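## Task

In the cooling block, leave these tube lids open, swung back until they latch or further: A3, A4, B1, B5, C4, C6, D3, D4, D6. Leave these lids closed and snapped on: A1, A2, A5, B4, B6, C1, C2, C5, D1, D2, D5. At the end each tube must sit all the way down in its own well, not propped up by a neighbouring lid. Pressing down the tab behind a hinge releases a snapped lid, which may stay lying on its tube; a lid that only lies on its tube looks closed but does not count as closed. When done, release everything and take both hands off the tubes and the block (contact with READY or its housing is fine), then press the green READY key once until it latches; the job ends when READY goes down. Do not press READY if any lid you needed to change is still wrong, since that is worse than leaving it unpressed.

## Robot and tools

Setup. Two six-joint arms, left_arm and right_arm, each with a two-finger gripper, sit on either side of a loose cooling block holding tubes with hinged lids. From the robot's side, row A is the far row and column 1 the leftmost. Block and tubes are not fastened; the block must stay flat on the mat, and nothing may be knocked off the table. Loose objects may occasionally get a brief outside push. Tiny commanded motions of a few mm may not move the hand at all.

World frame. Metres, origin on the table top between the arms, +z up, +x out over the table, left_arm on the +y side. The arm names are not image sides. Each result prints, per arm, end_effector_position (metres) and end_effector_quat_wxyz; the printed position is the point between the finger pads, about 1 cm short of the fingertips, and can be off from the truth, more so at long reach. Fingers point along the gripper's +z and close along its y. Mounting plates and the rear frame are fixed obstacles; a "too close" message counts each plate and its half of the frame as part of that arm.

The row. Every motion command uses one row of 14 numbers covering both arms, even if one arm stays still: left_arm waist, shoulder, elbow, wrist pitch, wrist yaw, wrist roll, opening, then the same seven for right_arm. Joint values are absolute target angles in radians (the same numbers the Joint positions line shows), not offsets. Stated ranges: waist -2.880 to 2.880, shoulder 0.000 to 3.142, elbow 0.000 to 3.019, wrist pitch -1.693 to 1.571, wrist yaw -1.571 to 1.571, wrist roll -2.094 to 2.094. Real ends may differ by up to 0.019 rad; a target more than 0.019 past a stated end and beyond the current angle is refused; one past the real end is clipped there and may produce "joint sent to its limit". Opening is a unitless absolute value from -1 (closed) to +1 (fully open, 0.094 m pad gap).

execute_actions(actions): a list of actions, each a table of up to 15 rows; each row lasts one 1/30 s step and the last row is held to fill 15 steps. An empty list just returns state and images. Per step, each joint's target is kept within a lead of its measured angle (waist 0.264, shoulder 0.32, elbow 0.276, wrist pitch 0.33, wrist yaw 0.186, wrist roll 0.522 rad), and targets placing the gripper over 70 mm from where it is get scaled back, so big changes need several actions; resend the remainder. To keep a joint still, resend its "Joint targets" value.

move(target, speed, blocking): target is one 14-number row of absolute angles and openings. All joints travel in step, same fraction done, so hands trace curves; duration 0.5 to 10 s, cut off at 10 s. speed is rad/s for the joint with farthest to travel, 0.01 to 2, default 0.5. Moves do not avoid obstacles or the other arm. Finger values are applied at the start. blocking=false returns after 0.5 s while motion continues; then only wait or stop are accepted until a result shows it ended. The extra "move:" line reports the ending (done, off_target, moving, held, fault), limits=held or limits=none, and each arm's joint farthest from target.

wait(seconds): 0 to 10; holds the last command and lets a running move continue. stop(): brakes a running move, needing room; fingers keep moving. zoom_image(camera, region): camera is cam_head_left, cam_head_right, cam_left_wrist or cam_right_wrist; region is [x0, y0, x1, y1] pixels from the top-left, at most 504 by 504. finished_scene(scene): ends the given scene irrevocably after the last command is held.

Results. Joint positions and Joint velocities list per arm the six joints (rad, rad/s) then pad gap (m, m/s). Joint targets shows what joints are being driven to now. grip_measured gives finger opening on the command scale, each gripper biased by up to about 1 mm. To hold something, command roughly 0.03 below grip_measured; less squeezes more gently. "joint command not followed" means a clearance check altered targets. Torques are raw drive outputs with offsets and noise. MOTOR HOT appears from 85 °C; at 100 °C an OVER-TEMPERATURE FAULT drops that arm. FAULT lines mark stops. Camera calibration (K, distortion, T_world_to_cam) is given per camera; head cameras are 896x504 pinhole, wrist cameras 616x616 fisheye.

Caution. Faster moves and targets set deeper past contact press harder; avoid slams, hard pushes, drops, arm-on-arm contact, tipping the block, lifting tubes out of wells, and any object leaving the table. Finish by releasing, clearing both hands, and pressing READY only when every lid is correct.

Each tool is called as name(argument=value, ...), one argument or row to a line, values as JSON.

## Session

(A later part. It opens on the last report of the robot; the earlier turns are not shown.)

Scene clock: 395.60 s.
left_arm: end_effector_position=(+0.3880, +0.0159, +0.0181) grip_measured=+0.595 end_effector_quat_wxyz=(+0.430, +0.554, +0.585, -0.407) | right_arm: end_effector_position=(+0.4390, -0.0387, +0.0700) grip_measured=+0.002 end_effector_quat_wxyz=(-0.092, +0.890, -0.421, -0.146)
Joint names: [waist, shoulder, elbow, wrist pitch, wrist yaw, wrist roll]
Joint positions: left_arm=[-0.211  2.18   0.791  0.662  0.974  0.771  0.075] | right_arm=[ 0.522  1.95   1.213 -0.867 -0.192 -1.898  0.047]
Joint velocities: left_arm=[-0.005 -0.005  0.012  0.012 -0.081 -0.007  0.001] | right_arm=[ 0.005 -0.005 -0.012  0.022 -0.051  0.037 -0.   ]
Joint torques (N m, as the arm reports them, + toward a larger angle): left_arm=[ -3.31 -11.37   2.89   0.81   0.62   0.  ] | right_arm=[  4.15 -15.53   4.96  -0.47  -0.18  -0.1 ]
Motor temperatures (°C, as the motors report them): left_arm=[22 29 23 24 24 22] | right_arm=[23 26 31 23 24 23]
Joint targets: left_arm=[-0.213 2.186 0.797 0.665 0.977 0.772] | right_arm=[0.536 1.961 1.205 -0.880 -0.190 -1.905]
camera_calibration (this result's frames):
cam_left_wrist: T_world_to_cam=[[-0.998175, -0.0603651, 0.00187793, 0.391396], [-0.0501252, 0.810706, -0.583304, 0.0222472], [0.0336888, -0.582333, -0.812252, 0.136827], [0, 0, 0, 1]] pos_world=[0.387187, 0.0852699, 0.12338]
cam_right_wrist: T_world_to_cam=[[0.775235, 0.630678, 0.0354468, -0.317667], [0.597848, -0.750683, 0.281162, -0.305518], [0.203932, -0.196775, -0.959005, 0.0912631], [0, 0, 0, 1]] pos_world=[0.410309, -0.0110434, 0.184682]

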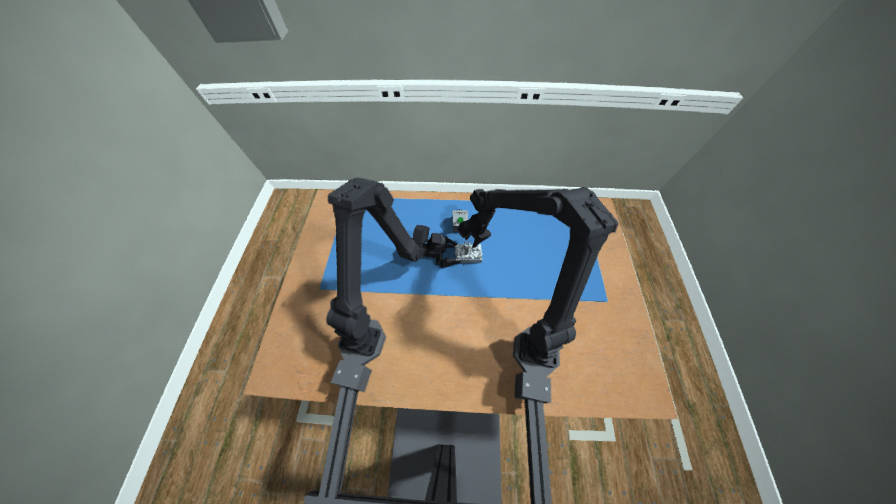

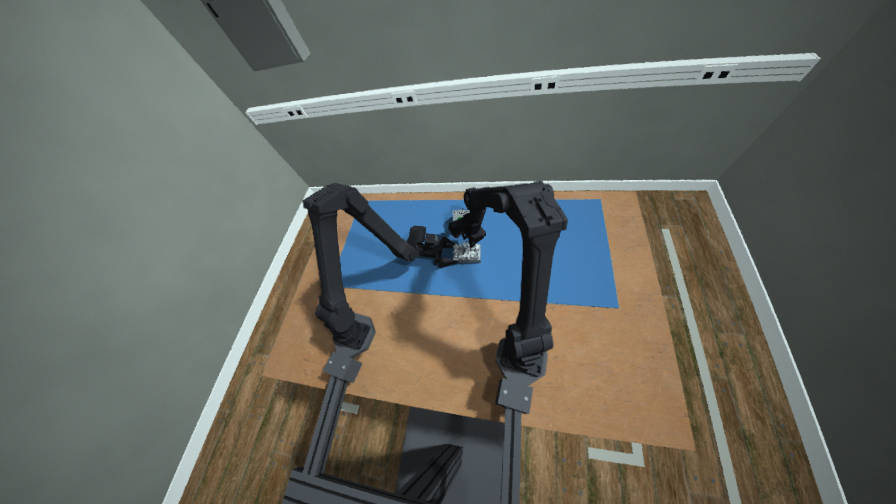

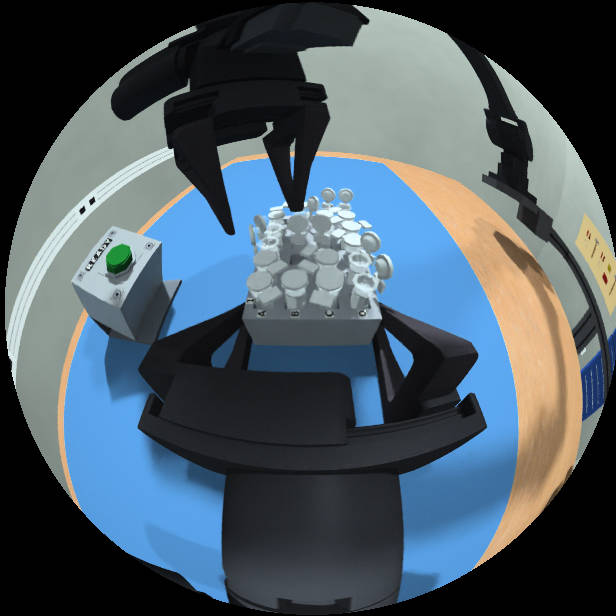

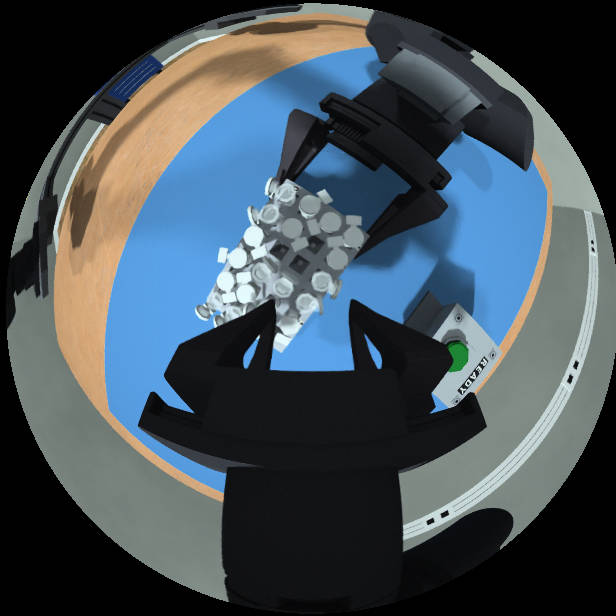

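execute_actions(
  actions=[
    [[-0.213,2.186,0.797,0.665,0.977,0.772,0.58,0.536,1.945,1.205,-0.88,-0.19,-1.905,0.0],[-0.213,2.186,0.797,0.665,0.977,0.772,0.58,0.536,1.939,1.205,-0.88,-0.19,-1.905,0.0],[-0.213,2.186,0.797,0.665,0.977,0.772,0.58,0.536,1.932,1.205,-0.88,-0.19,-1.905,0.0],[-0.213,2.186,0.797,0.665,0.977,0.772,0.58,0.536,1.925,1.205,-0.88,-0.19,-1.905,0.0],[-0.213,2.186,0.797,0.665,0.977,0.772,0.58,0.536,1.918,1.205,-0.88,-0.19,-1.905,0.0],[-0.213,2.186,0.797,0.665,0.977,0.772,0.58,0.536,1.911,1.205,-0.88,-0.19,-1.905,0.0],[-0.213,2.186,0.797,0.665,0.977,0.772,0.58,0.536,1.904,1.205,-0.88,-0.19,-1.905,0.0],[-0.213,2.186,0.797,0.665,0.977,0.772,0.58,0.536,1.897,1.205,-0.88,-0.19,-1.905,0.0],[-0.213,2.186,0.797,0.665,0.977,0.772,0.58,0.536,1.89,1.205,-0.88,-0.19,-1.905,0.0],[-0.213,2.186,0.797,0.665,0.977,0.772,0.58,0.536,1.883,1.205,-0.88,-0.19,-1.905,0.0],[-0.213,2.186,0.797,0.665,0.977,0.772,0.58,0.536,1.876,1.205,-0.88,-0.19,-1.905,0.0]],
  ],
)

move(
  target=[-0.213,2.186,0.797,0.665,0.977,0.772,0.58,0.755,1.625,0.633,-0.149,0.222,-1.404,-0.2],
  speed=0.6,
)

execute_actions(
  actions=[
    [[-0.213,2.186,0.797,0.665,0.977,0.772,0.58,0.755,1.64,0.633,-0.165,0.222,-1.404,-0.2],[-0.213,2.186,0.797,0.665,0.977,0.772,0.58,0.755,1.648,0.633,-0.18,0.222,-1.404,-0.2],[-0.213,2.186,0.797,0.665,0.977,0.772,0.58,0.755,1.654,0.633,-0.18,0.222,-1.404,-0.2],[-0.213,2.186,0.797,0.665,0.977,0.772,0.58,0.755,1.66,0.633,-0.18,0.222,-1.404,-0.2],[-0.213,2.186,0.797,0.665,0.977,0.772,0.58,0.755,1.666,0.633,-0.18,0.222,-1.404,-0.2],[-0.213,2.186,0.797,0.665,0.977,0.772,0.58,0.755,1.672,0.633,-0.18,0.222,-1.404,-0.2],[-0.213,2.186,0.797,0.665,0.977,0.772,0.58,0.755,1.678,0.633,-0.18,0.222,-1.404,-0.2],[-0.213,2.186,0.797,0.665,0.977,0.772,0.58,0.755,1.684,0.633,-0.18,0.222,-1.404,-0.2],[-0.213,2.186,0.797,0.665,0.977,0.772,0.58,0.755,1.689,0.633,-0.18,0.222,-1.404,-0.2],[-0.213,2.186,0.797,0.665,0.977,0.772,0.58,0.755,1.692,0.633,-0.18,0.222,-1.404,-0.2]],
    [[-0.213,2.186,0.797,0.665,0.977,0.772,0.58,0.755,1.692,0.633,-0.18,0.222,-1.404,-0.2]],
  ],
)

zoom_image(
  camera="cam_right_wrist",
  region=[290, 230, 450, 360],
)

zoom_image(
  camera="cam_left_wrist",
  region=[270, 170, 420, 270],
)

Scene clock: 441.27 s.
left_arm: end_effector_position=(+0.3880, +0.0159, +0.0181) grip_measured=+0.595 end_effector_quat_wxyz=(+0.430, +0.554, +0.585, -0.407) | right_arm: end_effector_position=(+0.4525, -0.0390, +0.1042) grip_measured=+0.002 end_effector_quat_wxyz=(-0.118, +0.891, -0.421, -0.121)
Joint names: [waist, shoulder, elbow, wrist pitch, wrist yaw, wrist roll]
Joint positions: left_arm=[-0.211  2.18   0.791  0.662  0.974  0.771  0.075] | right_arm=[ 0.522  1.878  1.213 -0.867 -0.192 -1.898  0.047]
Joint velocities: left_arm=[ 0.005 -0.015 -0.007 -0.002 -0.037  0.022 -0.001] | right_arm=[-0.005 -0.151 -0.012  0.017 -0.037 -0.022 -0.002]
Joint torques (N m, as the arm reports them, + toward a larger angle): left_arm=[ -3.29 -11.31   2.89   0.88   0.63   0.  ] | right_arm=[  4.03 -14.58   5.27  -0.47  -0.21  -0.13]
Motor temperatures (°C, as the motors report them): left_arm=[22 29 23 24 24 22] | right_arm=[23 26 31 23 24 23]
Joint targets: left_arm=[-0.213 2.186 0.797 0.665 0.977 0.772] | right_arm=[0.536 1.876 1.205 -0.880 -0.190 -1.905]
camera_calibration (this result's frames):
cam_left_wrist: T_world_to_cam=[[-0.998175, -0.0603651, 0.00187793, 0.391396], [-0.0501252, 0.810706, -0.583304, 0.0222472], [0.0336888, -0.582333, -0.812252, 0.136827], [0, 0, 0, 1]] pos_world=[0.387187, 0.0852699, 0.12338]
cam_right_wrist: T_world_to_cam=[[0.777212, 0.620687, 0.103387, -0.337552], [0.570273, -0.764252, 0.301178, -0.313605], [0.265951, -0.17512, -0.947947, 0.0929096], [0, 0, 0, 1]] pos_world=[0.416481, -0.0138886, 0.217423]

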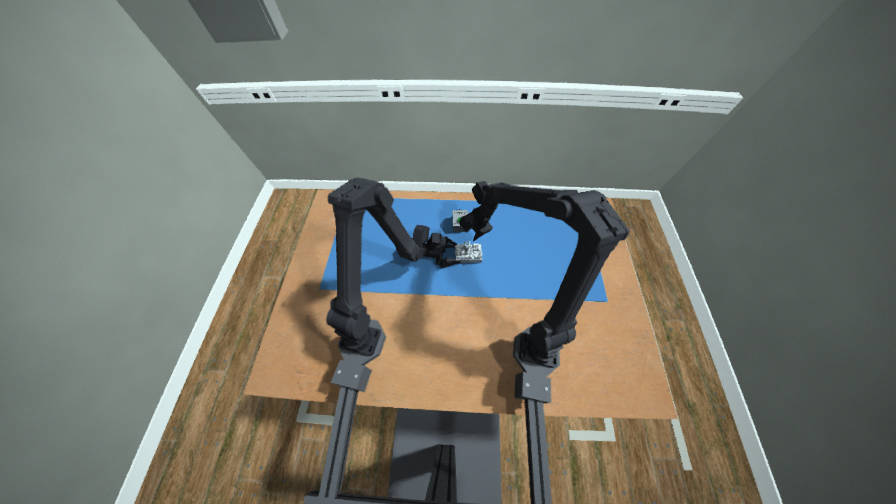

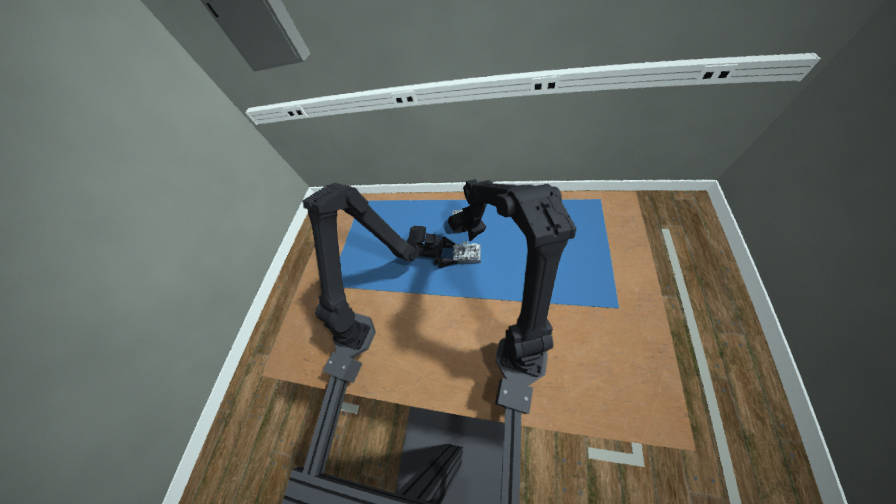

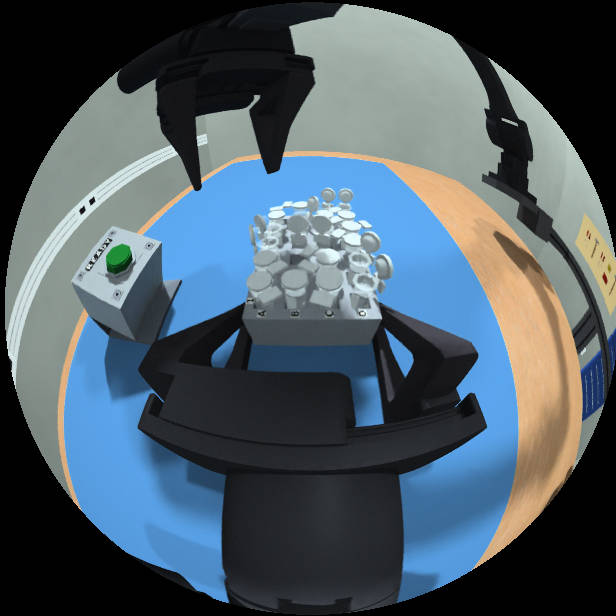

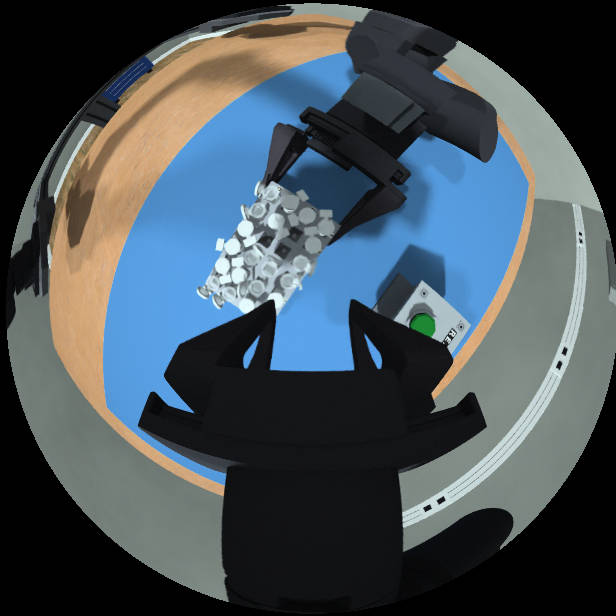

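Scene clock: 443.23 s.
left_arm: end_effector_position=(+0.3880, +0.0159, +0.0181) grip_measured=+0.595 end_effector_quat_wxyz=(+0.430, +0.554, +0.585, -0.407) | right_arm: end_effector_position=(+0.3508, -0.0494, +0.0796) grip_measured=-0.198 end_effector_quat_wxyz=(-0.165, +0.804, -0.560, +0.109)
Joint names: [waist, shoulder, elbow, wrist pitch, wrist yaw, wrist roll]
Joint positions: left_arm=[-0.211  2.18   0.791  0.662  0.974  0.771  0.075] | right_arm=[ 0.744  1.633  0.636 -0.171  0.219 -1.413  0.038]
Joint velocities: left_arm=[-0.005 -0.005 -0.002  0.012 -0.007  0.022 -0.002] | right_arm=[ 0.005  0.005 -0.007  0.017 -0.007  0.037  0.002]
Joint torques (N m, as the arm reports them, + toward a larger angle): left_arm=[ -3.19 -11.93   2.93   0.79   0.6    0.  ] | right_arm=[  2.77 -10.74   4.41   1.61   0.18   0.09]
Motor temperatures (°C, as the motors report them): left_arm=[22 29 23 24 24 22] | right_arm=[23 26 31 23 24 23]
Joint targets: left_arm=[-0.213 2.186 0.797 0.665 0.977 0.772] | right_arm=[0.755 1.625 0.633 -0.149 0.222 -1.404]
move: off_target (right_arm); limits=none; left_arm: farthest joint: the shoulder, 0.006 radians from its target (0.006 radians at the start); right_arm: farthest joint: the wrist pitch, 0.022 radians from its target (0.718 radians at the start)
camera_calibration (this result's frames):
cam_left_wrist: T_world_to_cam=[[-0.998175, -0.0603651, 0.00187793, 0.391396], [-0.0501252, 0.810706, -0.583304, 0.0222472], [0.0336888, -0.582333, -0.812252, 0.136827], [0, 0, 0, 1]] pos_world=[0.387187, 0.0852699, 0.12338]
cam_right_wrist: T_world_to_cam=[[0.867169, 0.31968, 0.381867, -0.318103], [0.0740097, -0.840988, 0.535968, -0.104491], [0.492484, -0.436513, -0.752938, -0.0130665], [0, 0, 0, 1]] pos_world=[0.290017, 0.00811222, 0.167638]

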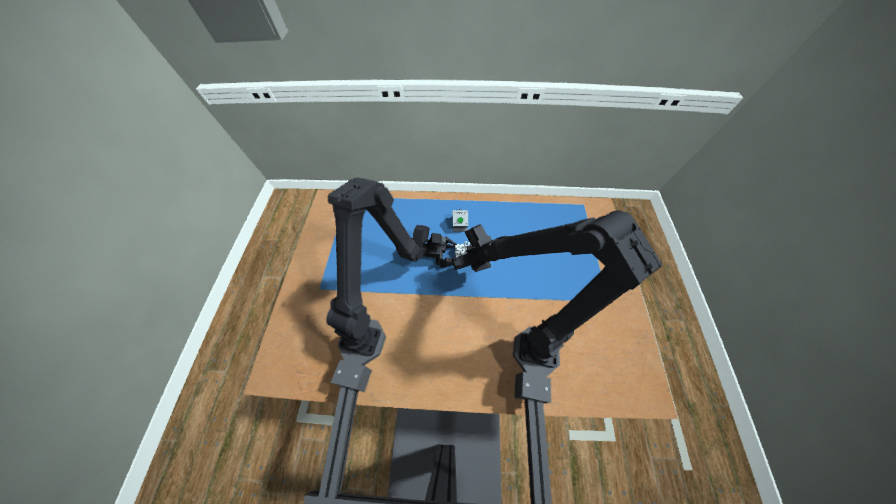

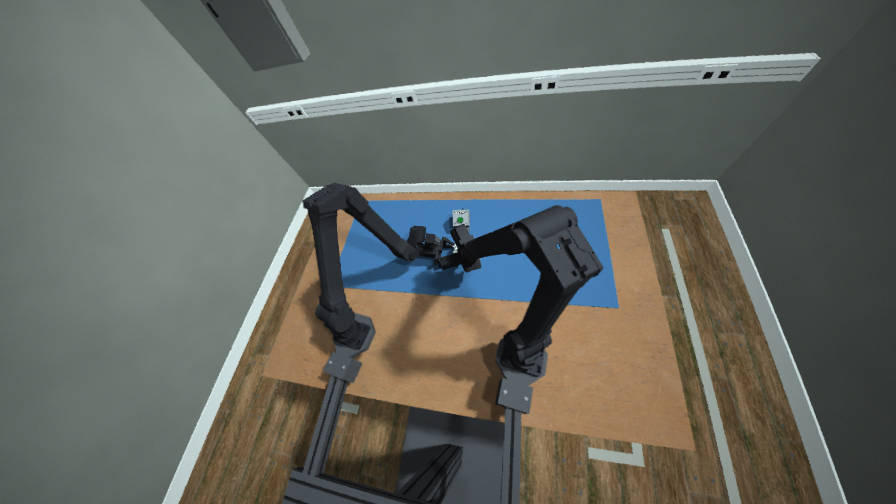

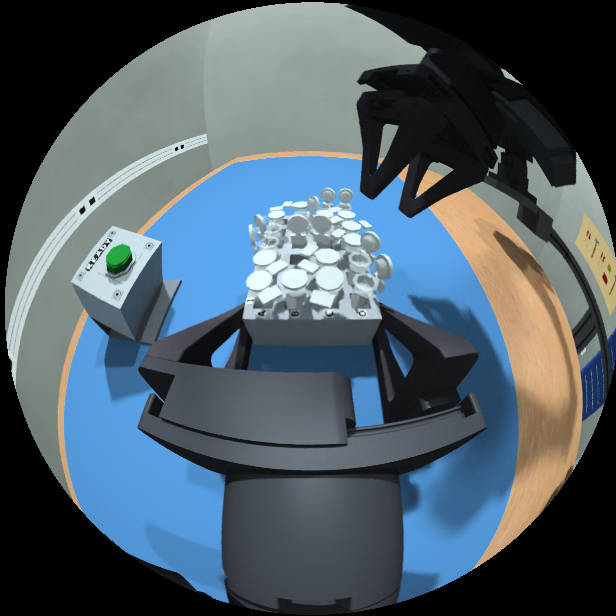

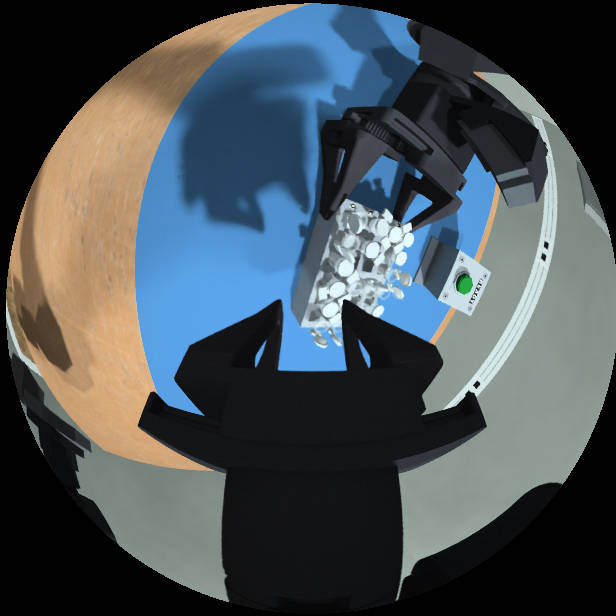

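Scene clock: 444.23 s.
left_arm: end_effector_position=(+0.3880, +0.0159, +0.0181) grip_measured=+0.595 end_effector_quat_wxyz=(+0.430, +0.554, +0.585, -0.407) | right_arm: end_effector_position=(+0.3410, -0.0522, +0.0590) grip_measured=-0.198 end_effector_quat_wxyz=(-0.141, +0.811, -0.559, +0.098)
Joint names: [waist, shoulder, elbow, wrist pitch, wrist yaw, wrist roll]
Joint positions: left_arm=[-0.211  2.18   0.791  0.662  0.974  0.771  0.075] | right_arm=[ 0.744  1.686  0.636 -0.171  0.219 -1.413  0.038]
Joint velocities: left_arm=[-0.015 -0.005 -0.022 -0.007 -0.022 -0.007 -0.001] | right_arm=[ 0.015 -0.015 -0.007 -0.017  0.007 -0.051 -0.003]
Joint torques (N m, as the arm reports them, + toward a larger angle): left_arm=[ -3.4  -11.33   2.88   0.83   0.61  -0.01] | right_arm=[ 2.8  -9.68  3.93  0.27  0.2   0.03]
Motor temperatures (°C, as the motors report them): left_arm=[22 29 23 24 24 22] | right_arm=[23 26 31 23 24 23]
Joint targets: left_arm=[-0.213 2.186 0.797 0.665 0.977 0.772] | right_arm=[0.755 1.692 0.633 -0.180 0.222 -1.404]
camera_calibration (this result's frames):
cam_left_wrist: T_world_to_cam=[[-0.998175, -0.0603651, 0.00187793, 0.391396], [-0.0501252, 0.810706, -0.583304, 0.0222472], [0.0336888, -0.582333, -0.812252, 0.136827], [0, 0, 0, 1]] pos_world=[0.387187, 0.0852699, 0.12338]
cam_right_wrist: T_world_to_cam=[[0.88061, 0.336567, 0.333541, -0.301634], [0.10423, -0.824254, 0.556545, -0.105735], [0.462237, -0.455333, -0.760926, -0.0151788], [0, 0, 0, 1]] pos_world=[0.283659, 0.00745612, 0.147904]

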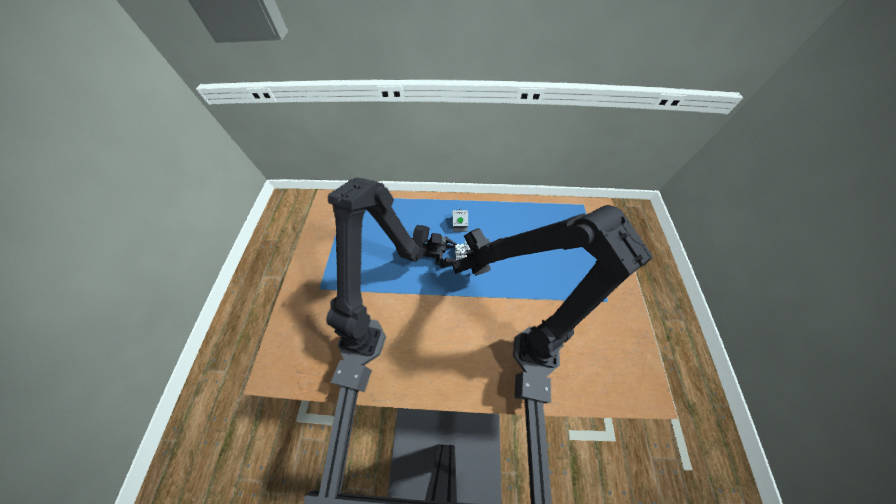

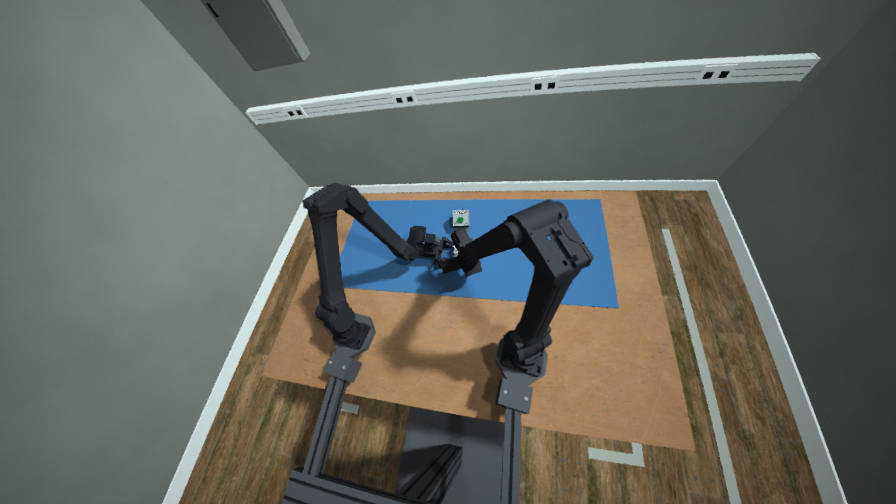

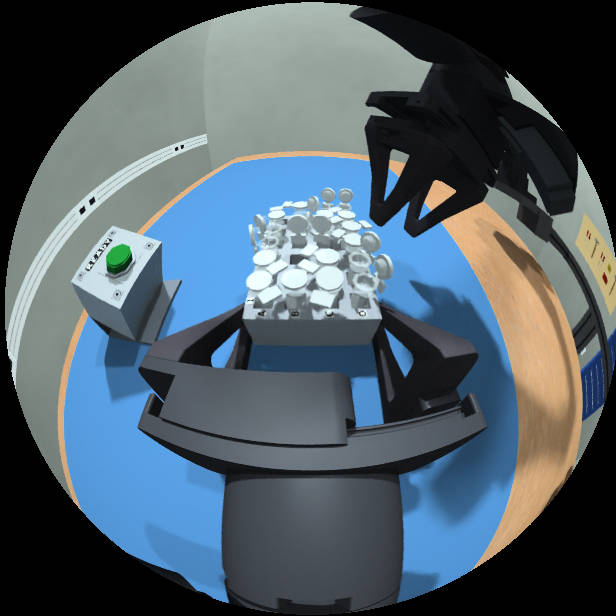

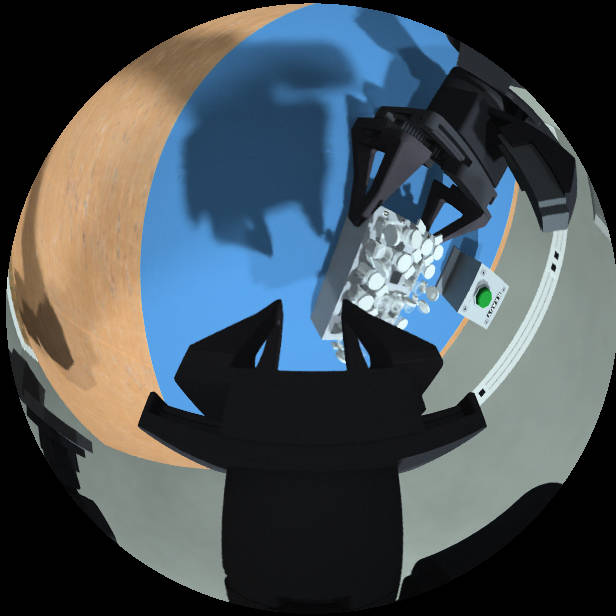

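Region (290, 230, 450, 360) of cam_right_wrist's 616x616 image, scaled by 3.150, with more detail than that image has; it fills the top 410 rows of this view, and the rest is white.

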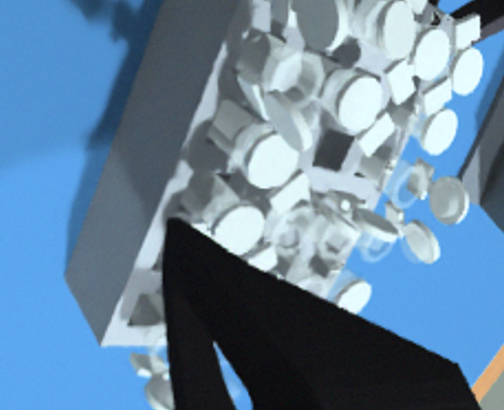

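Region (270, 170, 420, 270) of cam_left_wrist's 616x616 image, scaled by 3.360, with more detail than that image has.

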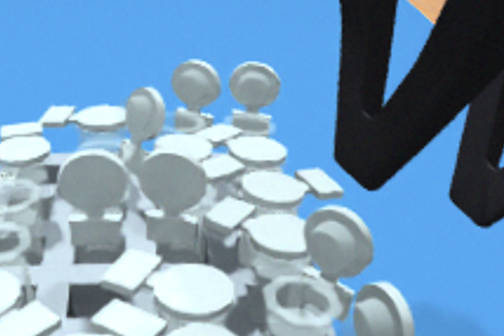

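execute_actions(
  actions=[
    [[-0.213,2.186,0.797,0.665,0.977,0.772,0.58,0.755,1.692,0.633,-0.183,0.222,-1.404,-0.12],[-0.213,2.186,0.797,0.665,0.977,0.772,0.58,0.755,1.692,0.633,-0.183,0.222,-1.404,-0.04],[-0.213,2.186,0.797,0.665,0.977,0.772,0.58,0.755,1.692,0.633,-0.183,0.222,-1.404,0.05],[-0.213,2.186,0.797,0.665,0.977,0.772,0.58,0.755,1.692,0.633,-0.183,0.222,-1.404,0.05],[-0.213,2.186,0.797,0.665,0.977,0.772,0.58,0.755,1.697,0.633,-0.183,0.222,-1.404,0.05],[-0.213,2.186,0.797,0.665,0.977,0.772,0.58,0.755,1.701,0.633,-0.183,0.222,-1.404,0.05],[-0.213,2.186,0.797,0.665,0.977,0.772,0.58,0.755,1.704,0.633,-0.183,0.222,-1.404,0.05],[-0.213,2.186,0.797,0.665,0.977,0.772,0.58,0.755,1.707,0.633,-0.183,0.222,-1.404,0.05],[-0.213,2.186,0.797,0.665,0.977,0.772,0.58,0.755,1.709,0.633,-0.183,0.222,-1.404,0.05]],
  ],
)

zoom_image(
  camera="cam_right_wrist",
  region=[310, 260, 410, 350],
)

zoom_image(
  camera="cam_left_wrist",
  region=[310, 185, 410, 260],
)

Scene clock: 454.00 s.
left_arm: end_effector_position=(+0.3880, +0.0159, +0.0181) grip_measured=+0.595 end_effector_quat_wxyz=(+0.430, +0.554, +0.585, -0.407) | right_arm: end_effector_position=(+0.3388, -0.0529, +0.0548) grip_measured=+0.048 end_effector_quat_wxyz=(-0.136, +0.812, -0.559, +0.096)
Joint names: [waist, shoulder, elbow, wrist pitch, wrist yaw, wrist roll]
Joint positions: left_arm=[-0.211  2.18   0.791  0.662  0.974  0.771  0.075] | right_arm=[ 0.744  1.697  0.636 -0.171  0.219 -1.413  0.049]
Joint velocities: left_arm=[ 0.005 -0.015 -0.027  0.007  0.095 -0.007 -0.   ] | right_arm=[-0.005 -0.005  0.002 -0.007 -0.037 -0.007 -0.   ]
Joint torques (N m, as the arm reports them, + toward a larger angle): left_arm=[ -3.08 -11.43   2.91   0.84   0.62   0.  ] | right_arm=[  3.02 -10.16   3.93   0.17   0.13   0.09]
Motor temperatures (°C, as the motors report them): left_arm=[22 29 23 24 24 22] | right_arm=[23 26 31 23 24 23]
Joint targets: left_arm=[-0.213 2.186 0.797 0.665 0.977 0.772] | right_arm=[0.755 1.709 0.633 -0.183 0.222 -1.404]
camera_calibration (this result's frames):
cam_left_wrist: T_world_to_cam=[[-0.998175, -0.0603651, 0.00187793, 0.391396], [-0.0501252, 0.810706, -0.583304, 0.0222472], [0.0336888, -0.582333, -0.812252, 0.136827], [0, 0, 0, 1]] pos_world=[0.387187, 0.0852699, 0.12338]
cam_right_wrist: T_world_to_cam=[[0.883039, 0.340024, 0.32346, -0.298223], [0.110693, -0.820698, 0.560537, -0.105949], [0.456059, -0.459171, -0.762346, -0.0156969], [0, 0, 0, 1]] pos_world=[0.282229, 0.00724349, 0.143885]

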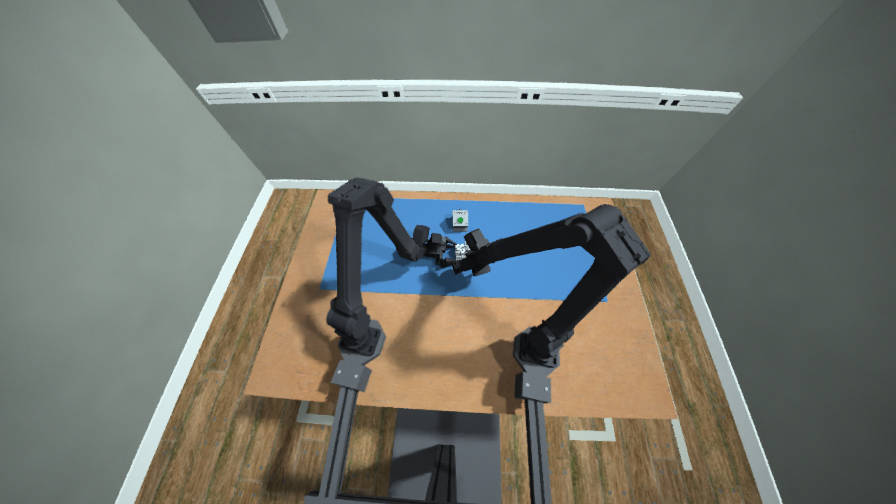

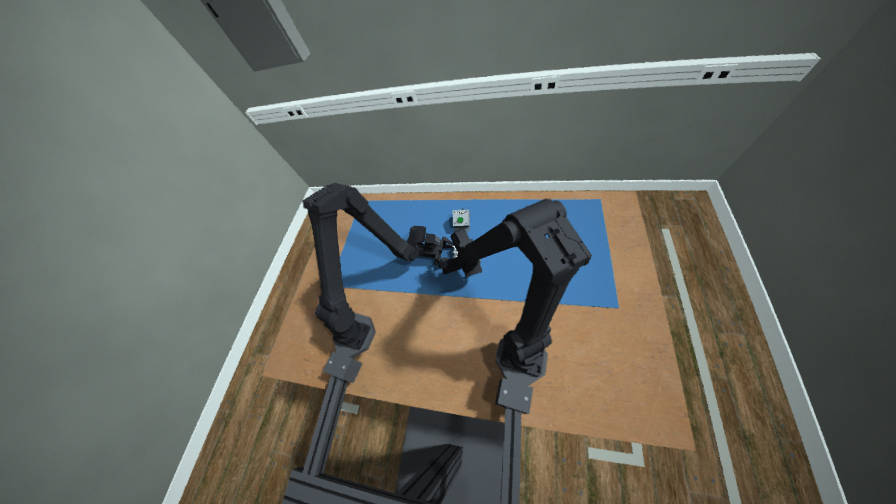

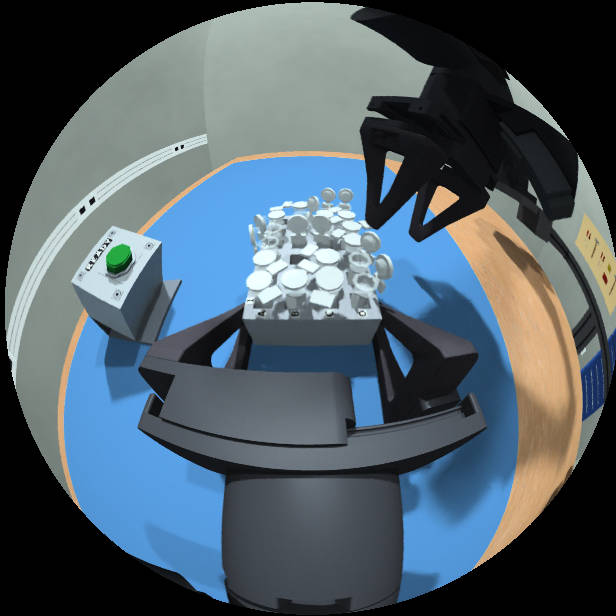

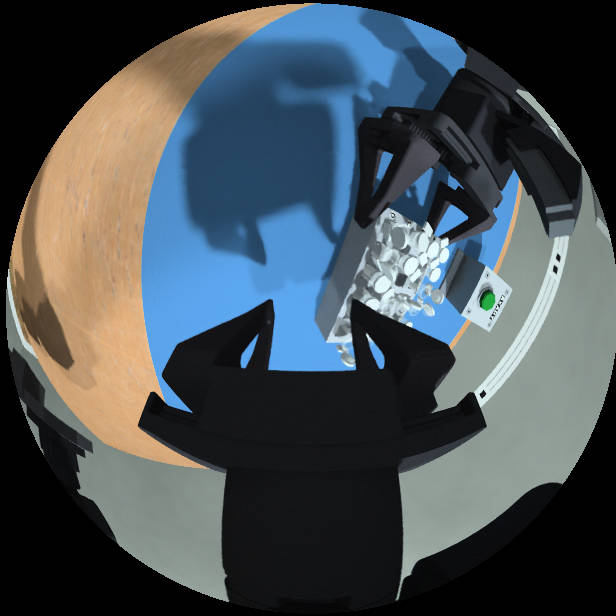

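Region (310, 260, 410, 350) of cam_right_wrist's 616x616 image, scaled by 5.040, with more detail than that image has; it fills the top 454 rows of this view, and the rest is white.

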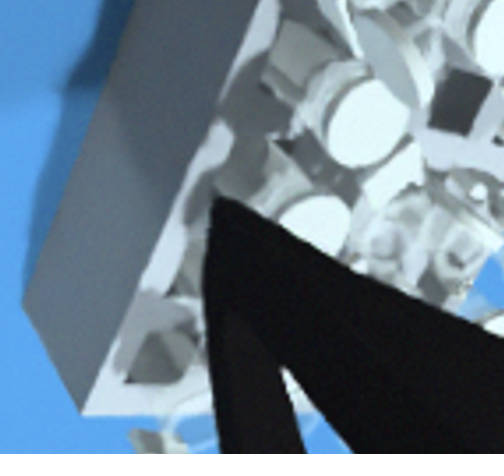

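Region (310, 185, 410, 260) of cam_left_wrist's 616x616 image, scaled by 5.040, with more detail than that image has; it fills the top 378 rows of this view, and the rest is white.

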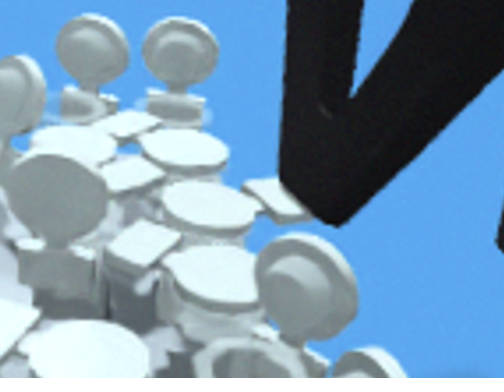

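execute_actions(
  actions=[
    [[-0.213,2.186,0.797,0.665,0.977,0.772,0.58,0.755,1.709,0.633,-0.183,0.222,-1.404,0.09],[-0.213,2.186,0.797,0.665,0.977,0.772,0.58,0.755,1.709,0.633,-0.183,0.222,-1.404,0.13],[-0.213,2.186,0.797,0.665,0.977,0.772,0.58,0.755,1.709,0.633,-0.183,0.222,-1.404,0.17],[-0.213,2.186,0.797,0.665,0.977,0.772,0.58,0.755,1.709,0.633,-0.183,0.222,-1.404,0.19],[-0.213,2.186,0.797,0.665,0.977,0.772,0.58,0.755,1.709,0.633,-0.183,0.222,-1.404,0.19],[-0.213,2.186,0.797,0.665,0.977,0.772,0.58,0.755,1.709,0.633,-0.183,0.222,-1.404,0.19],[-0.213,2.186,0.797,0.665,0.977,0.772,0.58,0.755,1.713,0.633,-0.183,0.222,-1.404,0.19],[-0.213,2.186,0.797,0.665,0.977,0.772,0.58,0.755,1.717,0.633,-0.183,0.222,-1.404,0.19],[-0.213,2.186,0.797,0.665,0.977,0.772,0.58,0.755,1.721,0.633,-0.183,0.222,-1.404,0.19],[-0.213,2.186,0.797,0.665,0.977,0.772,0.58,0.755,1.725,0.633,-0.183,0.222,-1.404,0.19]],
  ],
)

zoom_image(
  camera="cam_left_wrist",
  region=[310, 185, 410, 260],
)

Scene clock: 461.33 s.
left_arm: end_effector_position=(+0.3880, +0.0159, +0.0181) grip_measured=+0.595 end_effector_quat_wxyz=(+0.430, +0.554, +0.585, -0.407) | right_arm: end_effector_position=(+0.3376, -0.0530, +0.0541) grip_measured=+0.188 end_effector_quat_wxyz=(-0.135, +0.813, -0.558, +0.096)
Joint names: [waist, shoulder, elbow, wrist pitch, wrist yaw, wrist roll]
Joint positions: left_arm=[-0.211  2.18   0.791  0.662  0.974  0.771  0.075] | right_arm=[ 0.745  1.699  0.634 -0.171  0.219 -1.413  0.056]
Joint velocities: left_arm=[ 0.005  0.015  0.012 -0.002 -0.022 -0.022 -0.001] | right_arm=[-0.015  0.005  0.002 -0.022  0.066  0.051  0.   ]
Joint torques (N m, as the arm reports them, + toward a larger angle): left_arm=[ -3.32 -11.3    2.9    0.85   0.62   0.  ] | right_arm=[ 2.83 -9.11  3.54  0.32  0.15  0.06]
Motor temperatures (°C, as the motors report them): left_arm=[22 29 23 24 24 22] | right_arm=[23 25 31 23 24 23]
Joint targets: left_arm=[-0.213 2.186 0.797 0.665 0.977 0.772] | right_arm=[0.755 1.725 0.633 -0.183 0.222 -1.404]
camera_calibration (this result's frames):
cam_left_wrist: T_world_to_cam=[[-0.998175, -0.0603651, 0.00187793, 0.391396], [-0.0501252, 0.810706, -0.583304, 0.0222472], [0.0336888, -0.582333, -0.812252, 0.136827], [0, 0, 0, 1]] pos_world=[0.387187, 0.0852699, 0.12338]
cam_right_wrist: T_world_to_cam=[[0.883179, 0.341818, 0.321178, -0.296726], [0.113106, -0.819763, 0.561423, -0.10628], [0.455195, -0.45951, -0.762659, -0.0154833], [0, 0, 0, 1]] pos_world=[0.281131, 0.0071871, 0.143161]

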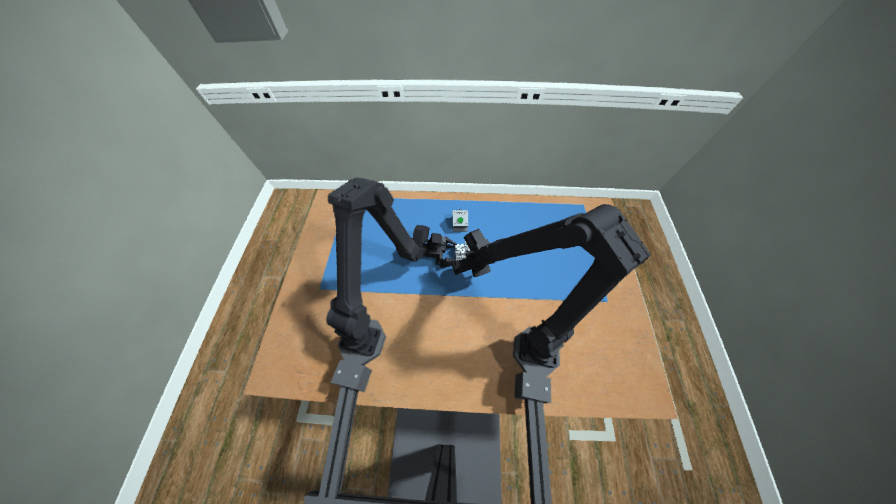

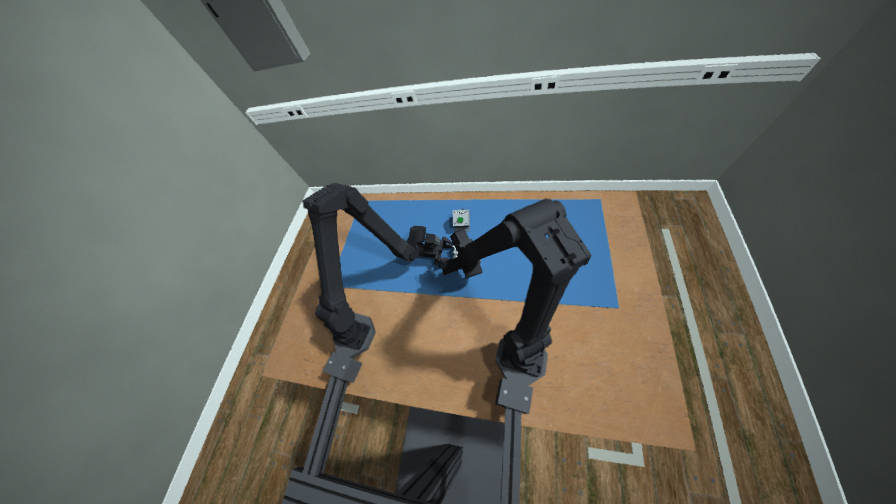

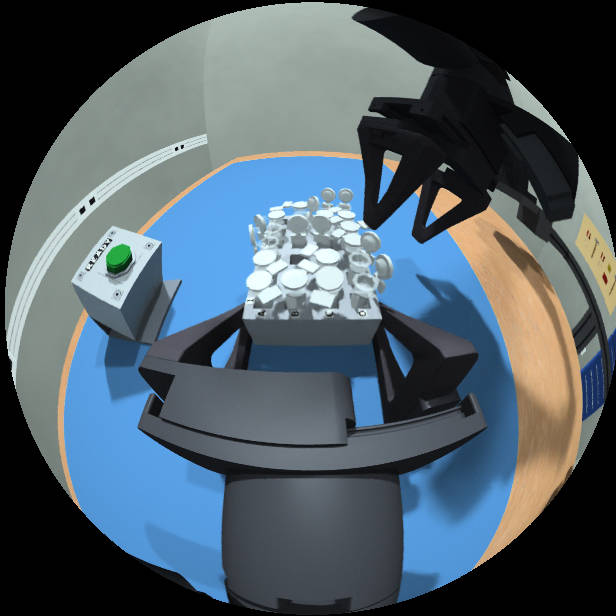

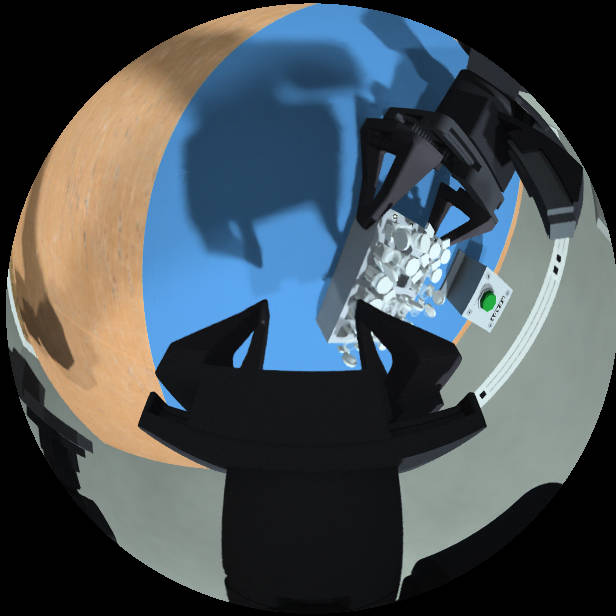

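Region (310, 185, 410, 260) of cam_left_wrist's 616x616 image, scaled by 5.040, with more detail than that image has; it fills the top 378 rows of this view, and the rest is white.

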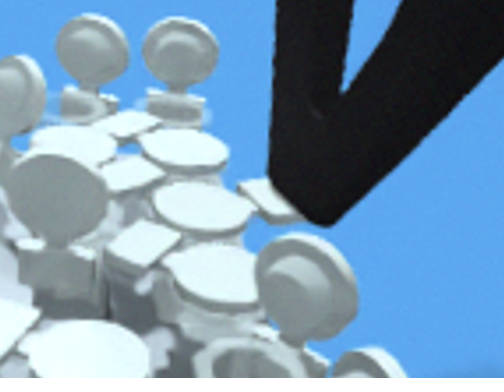

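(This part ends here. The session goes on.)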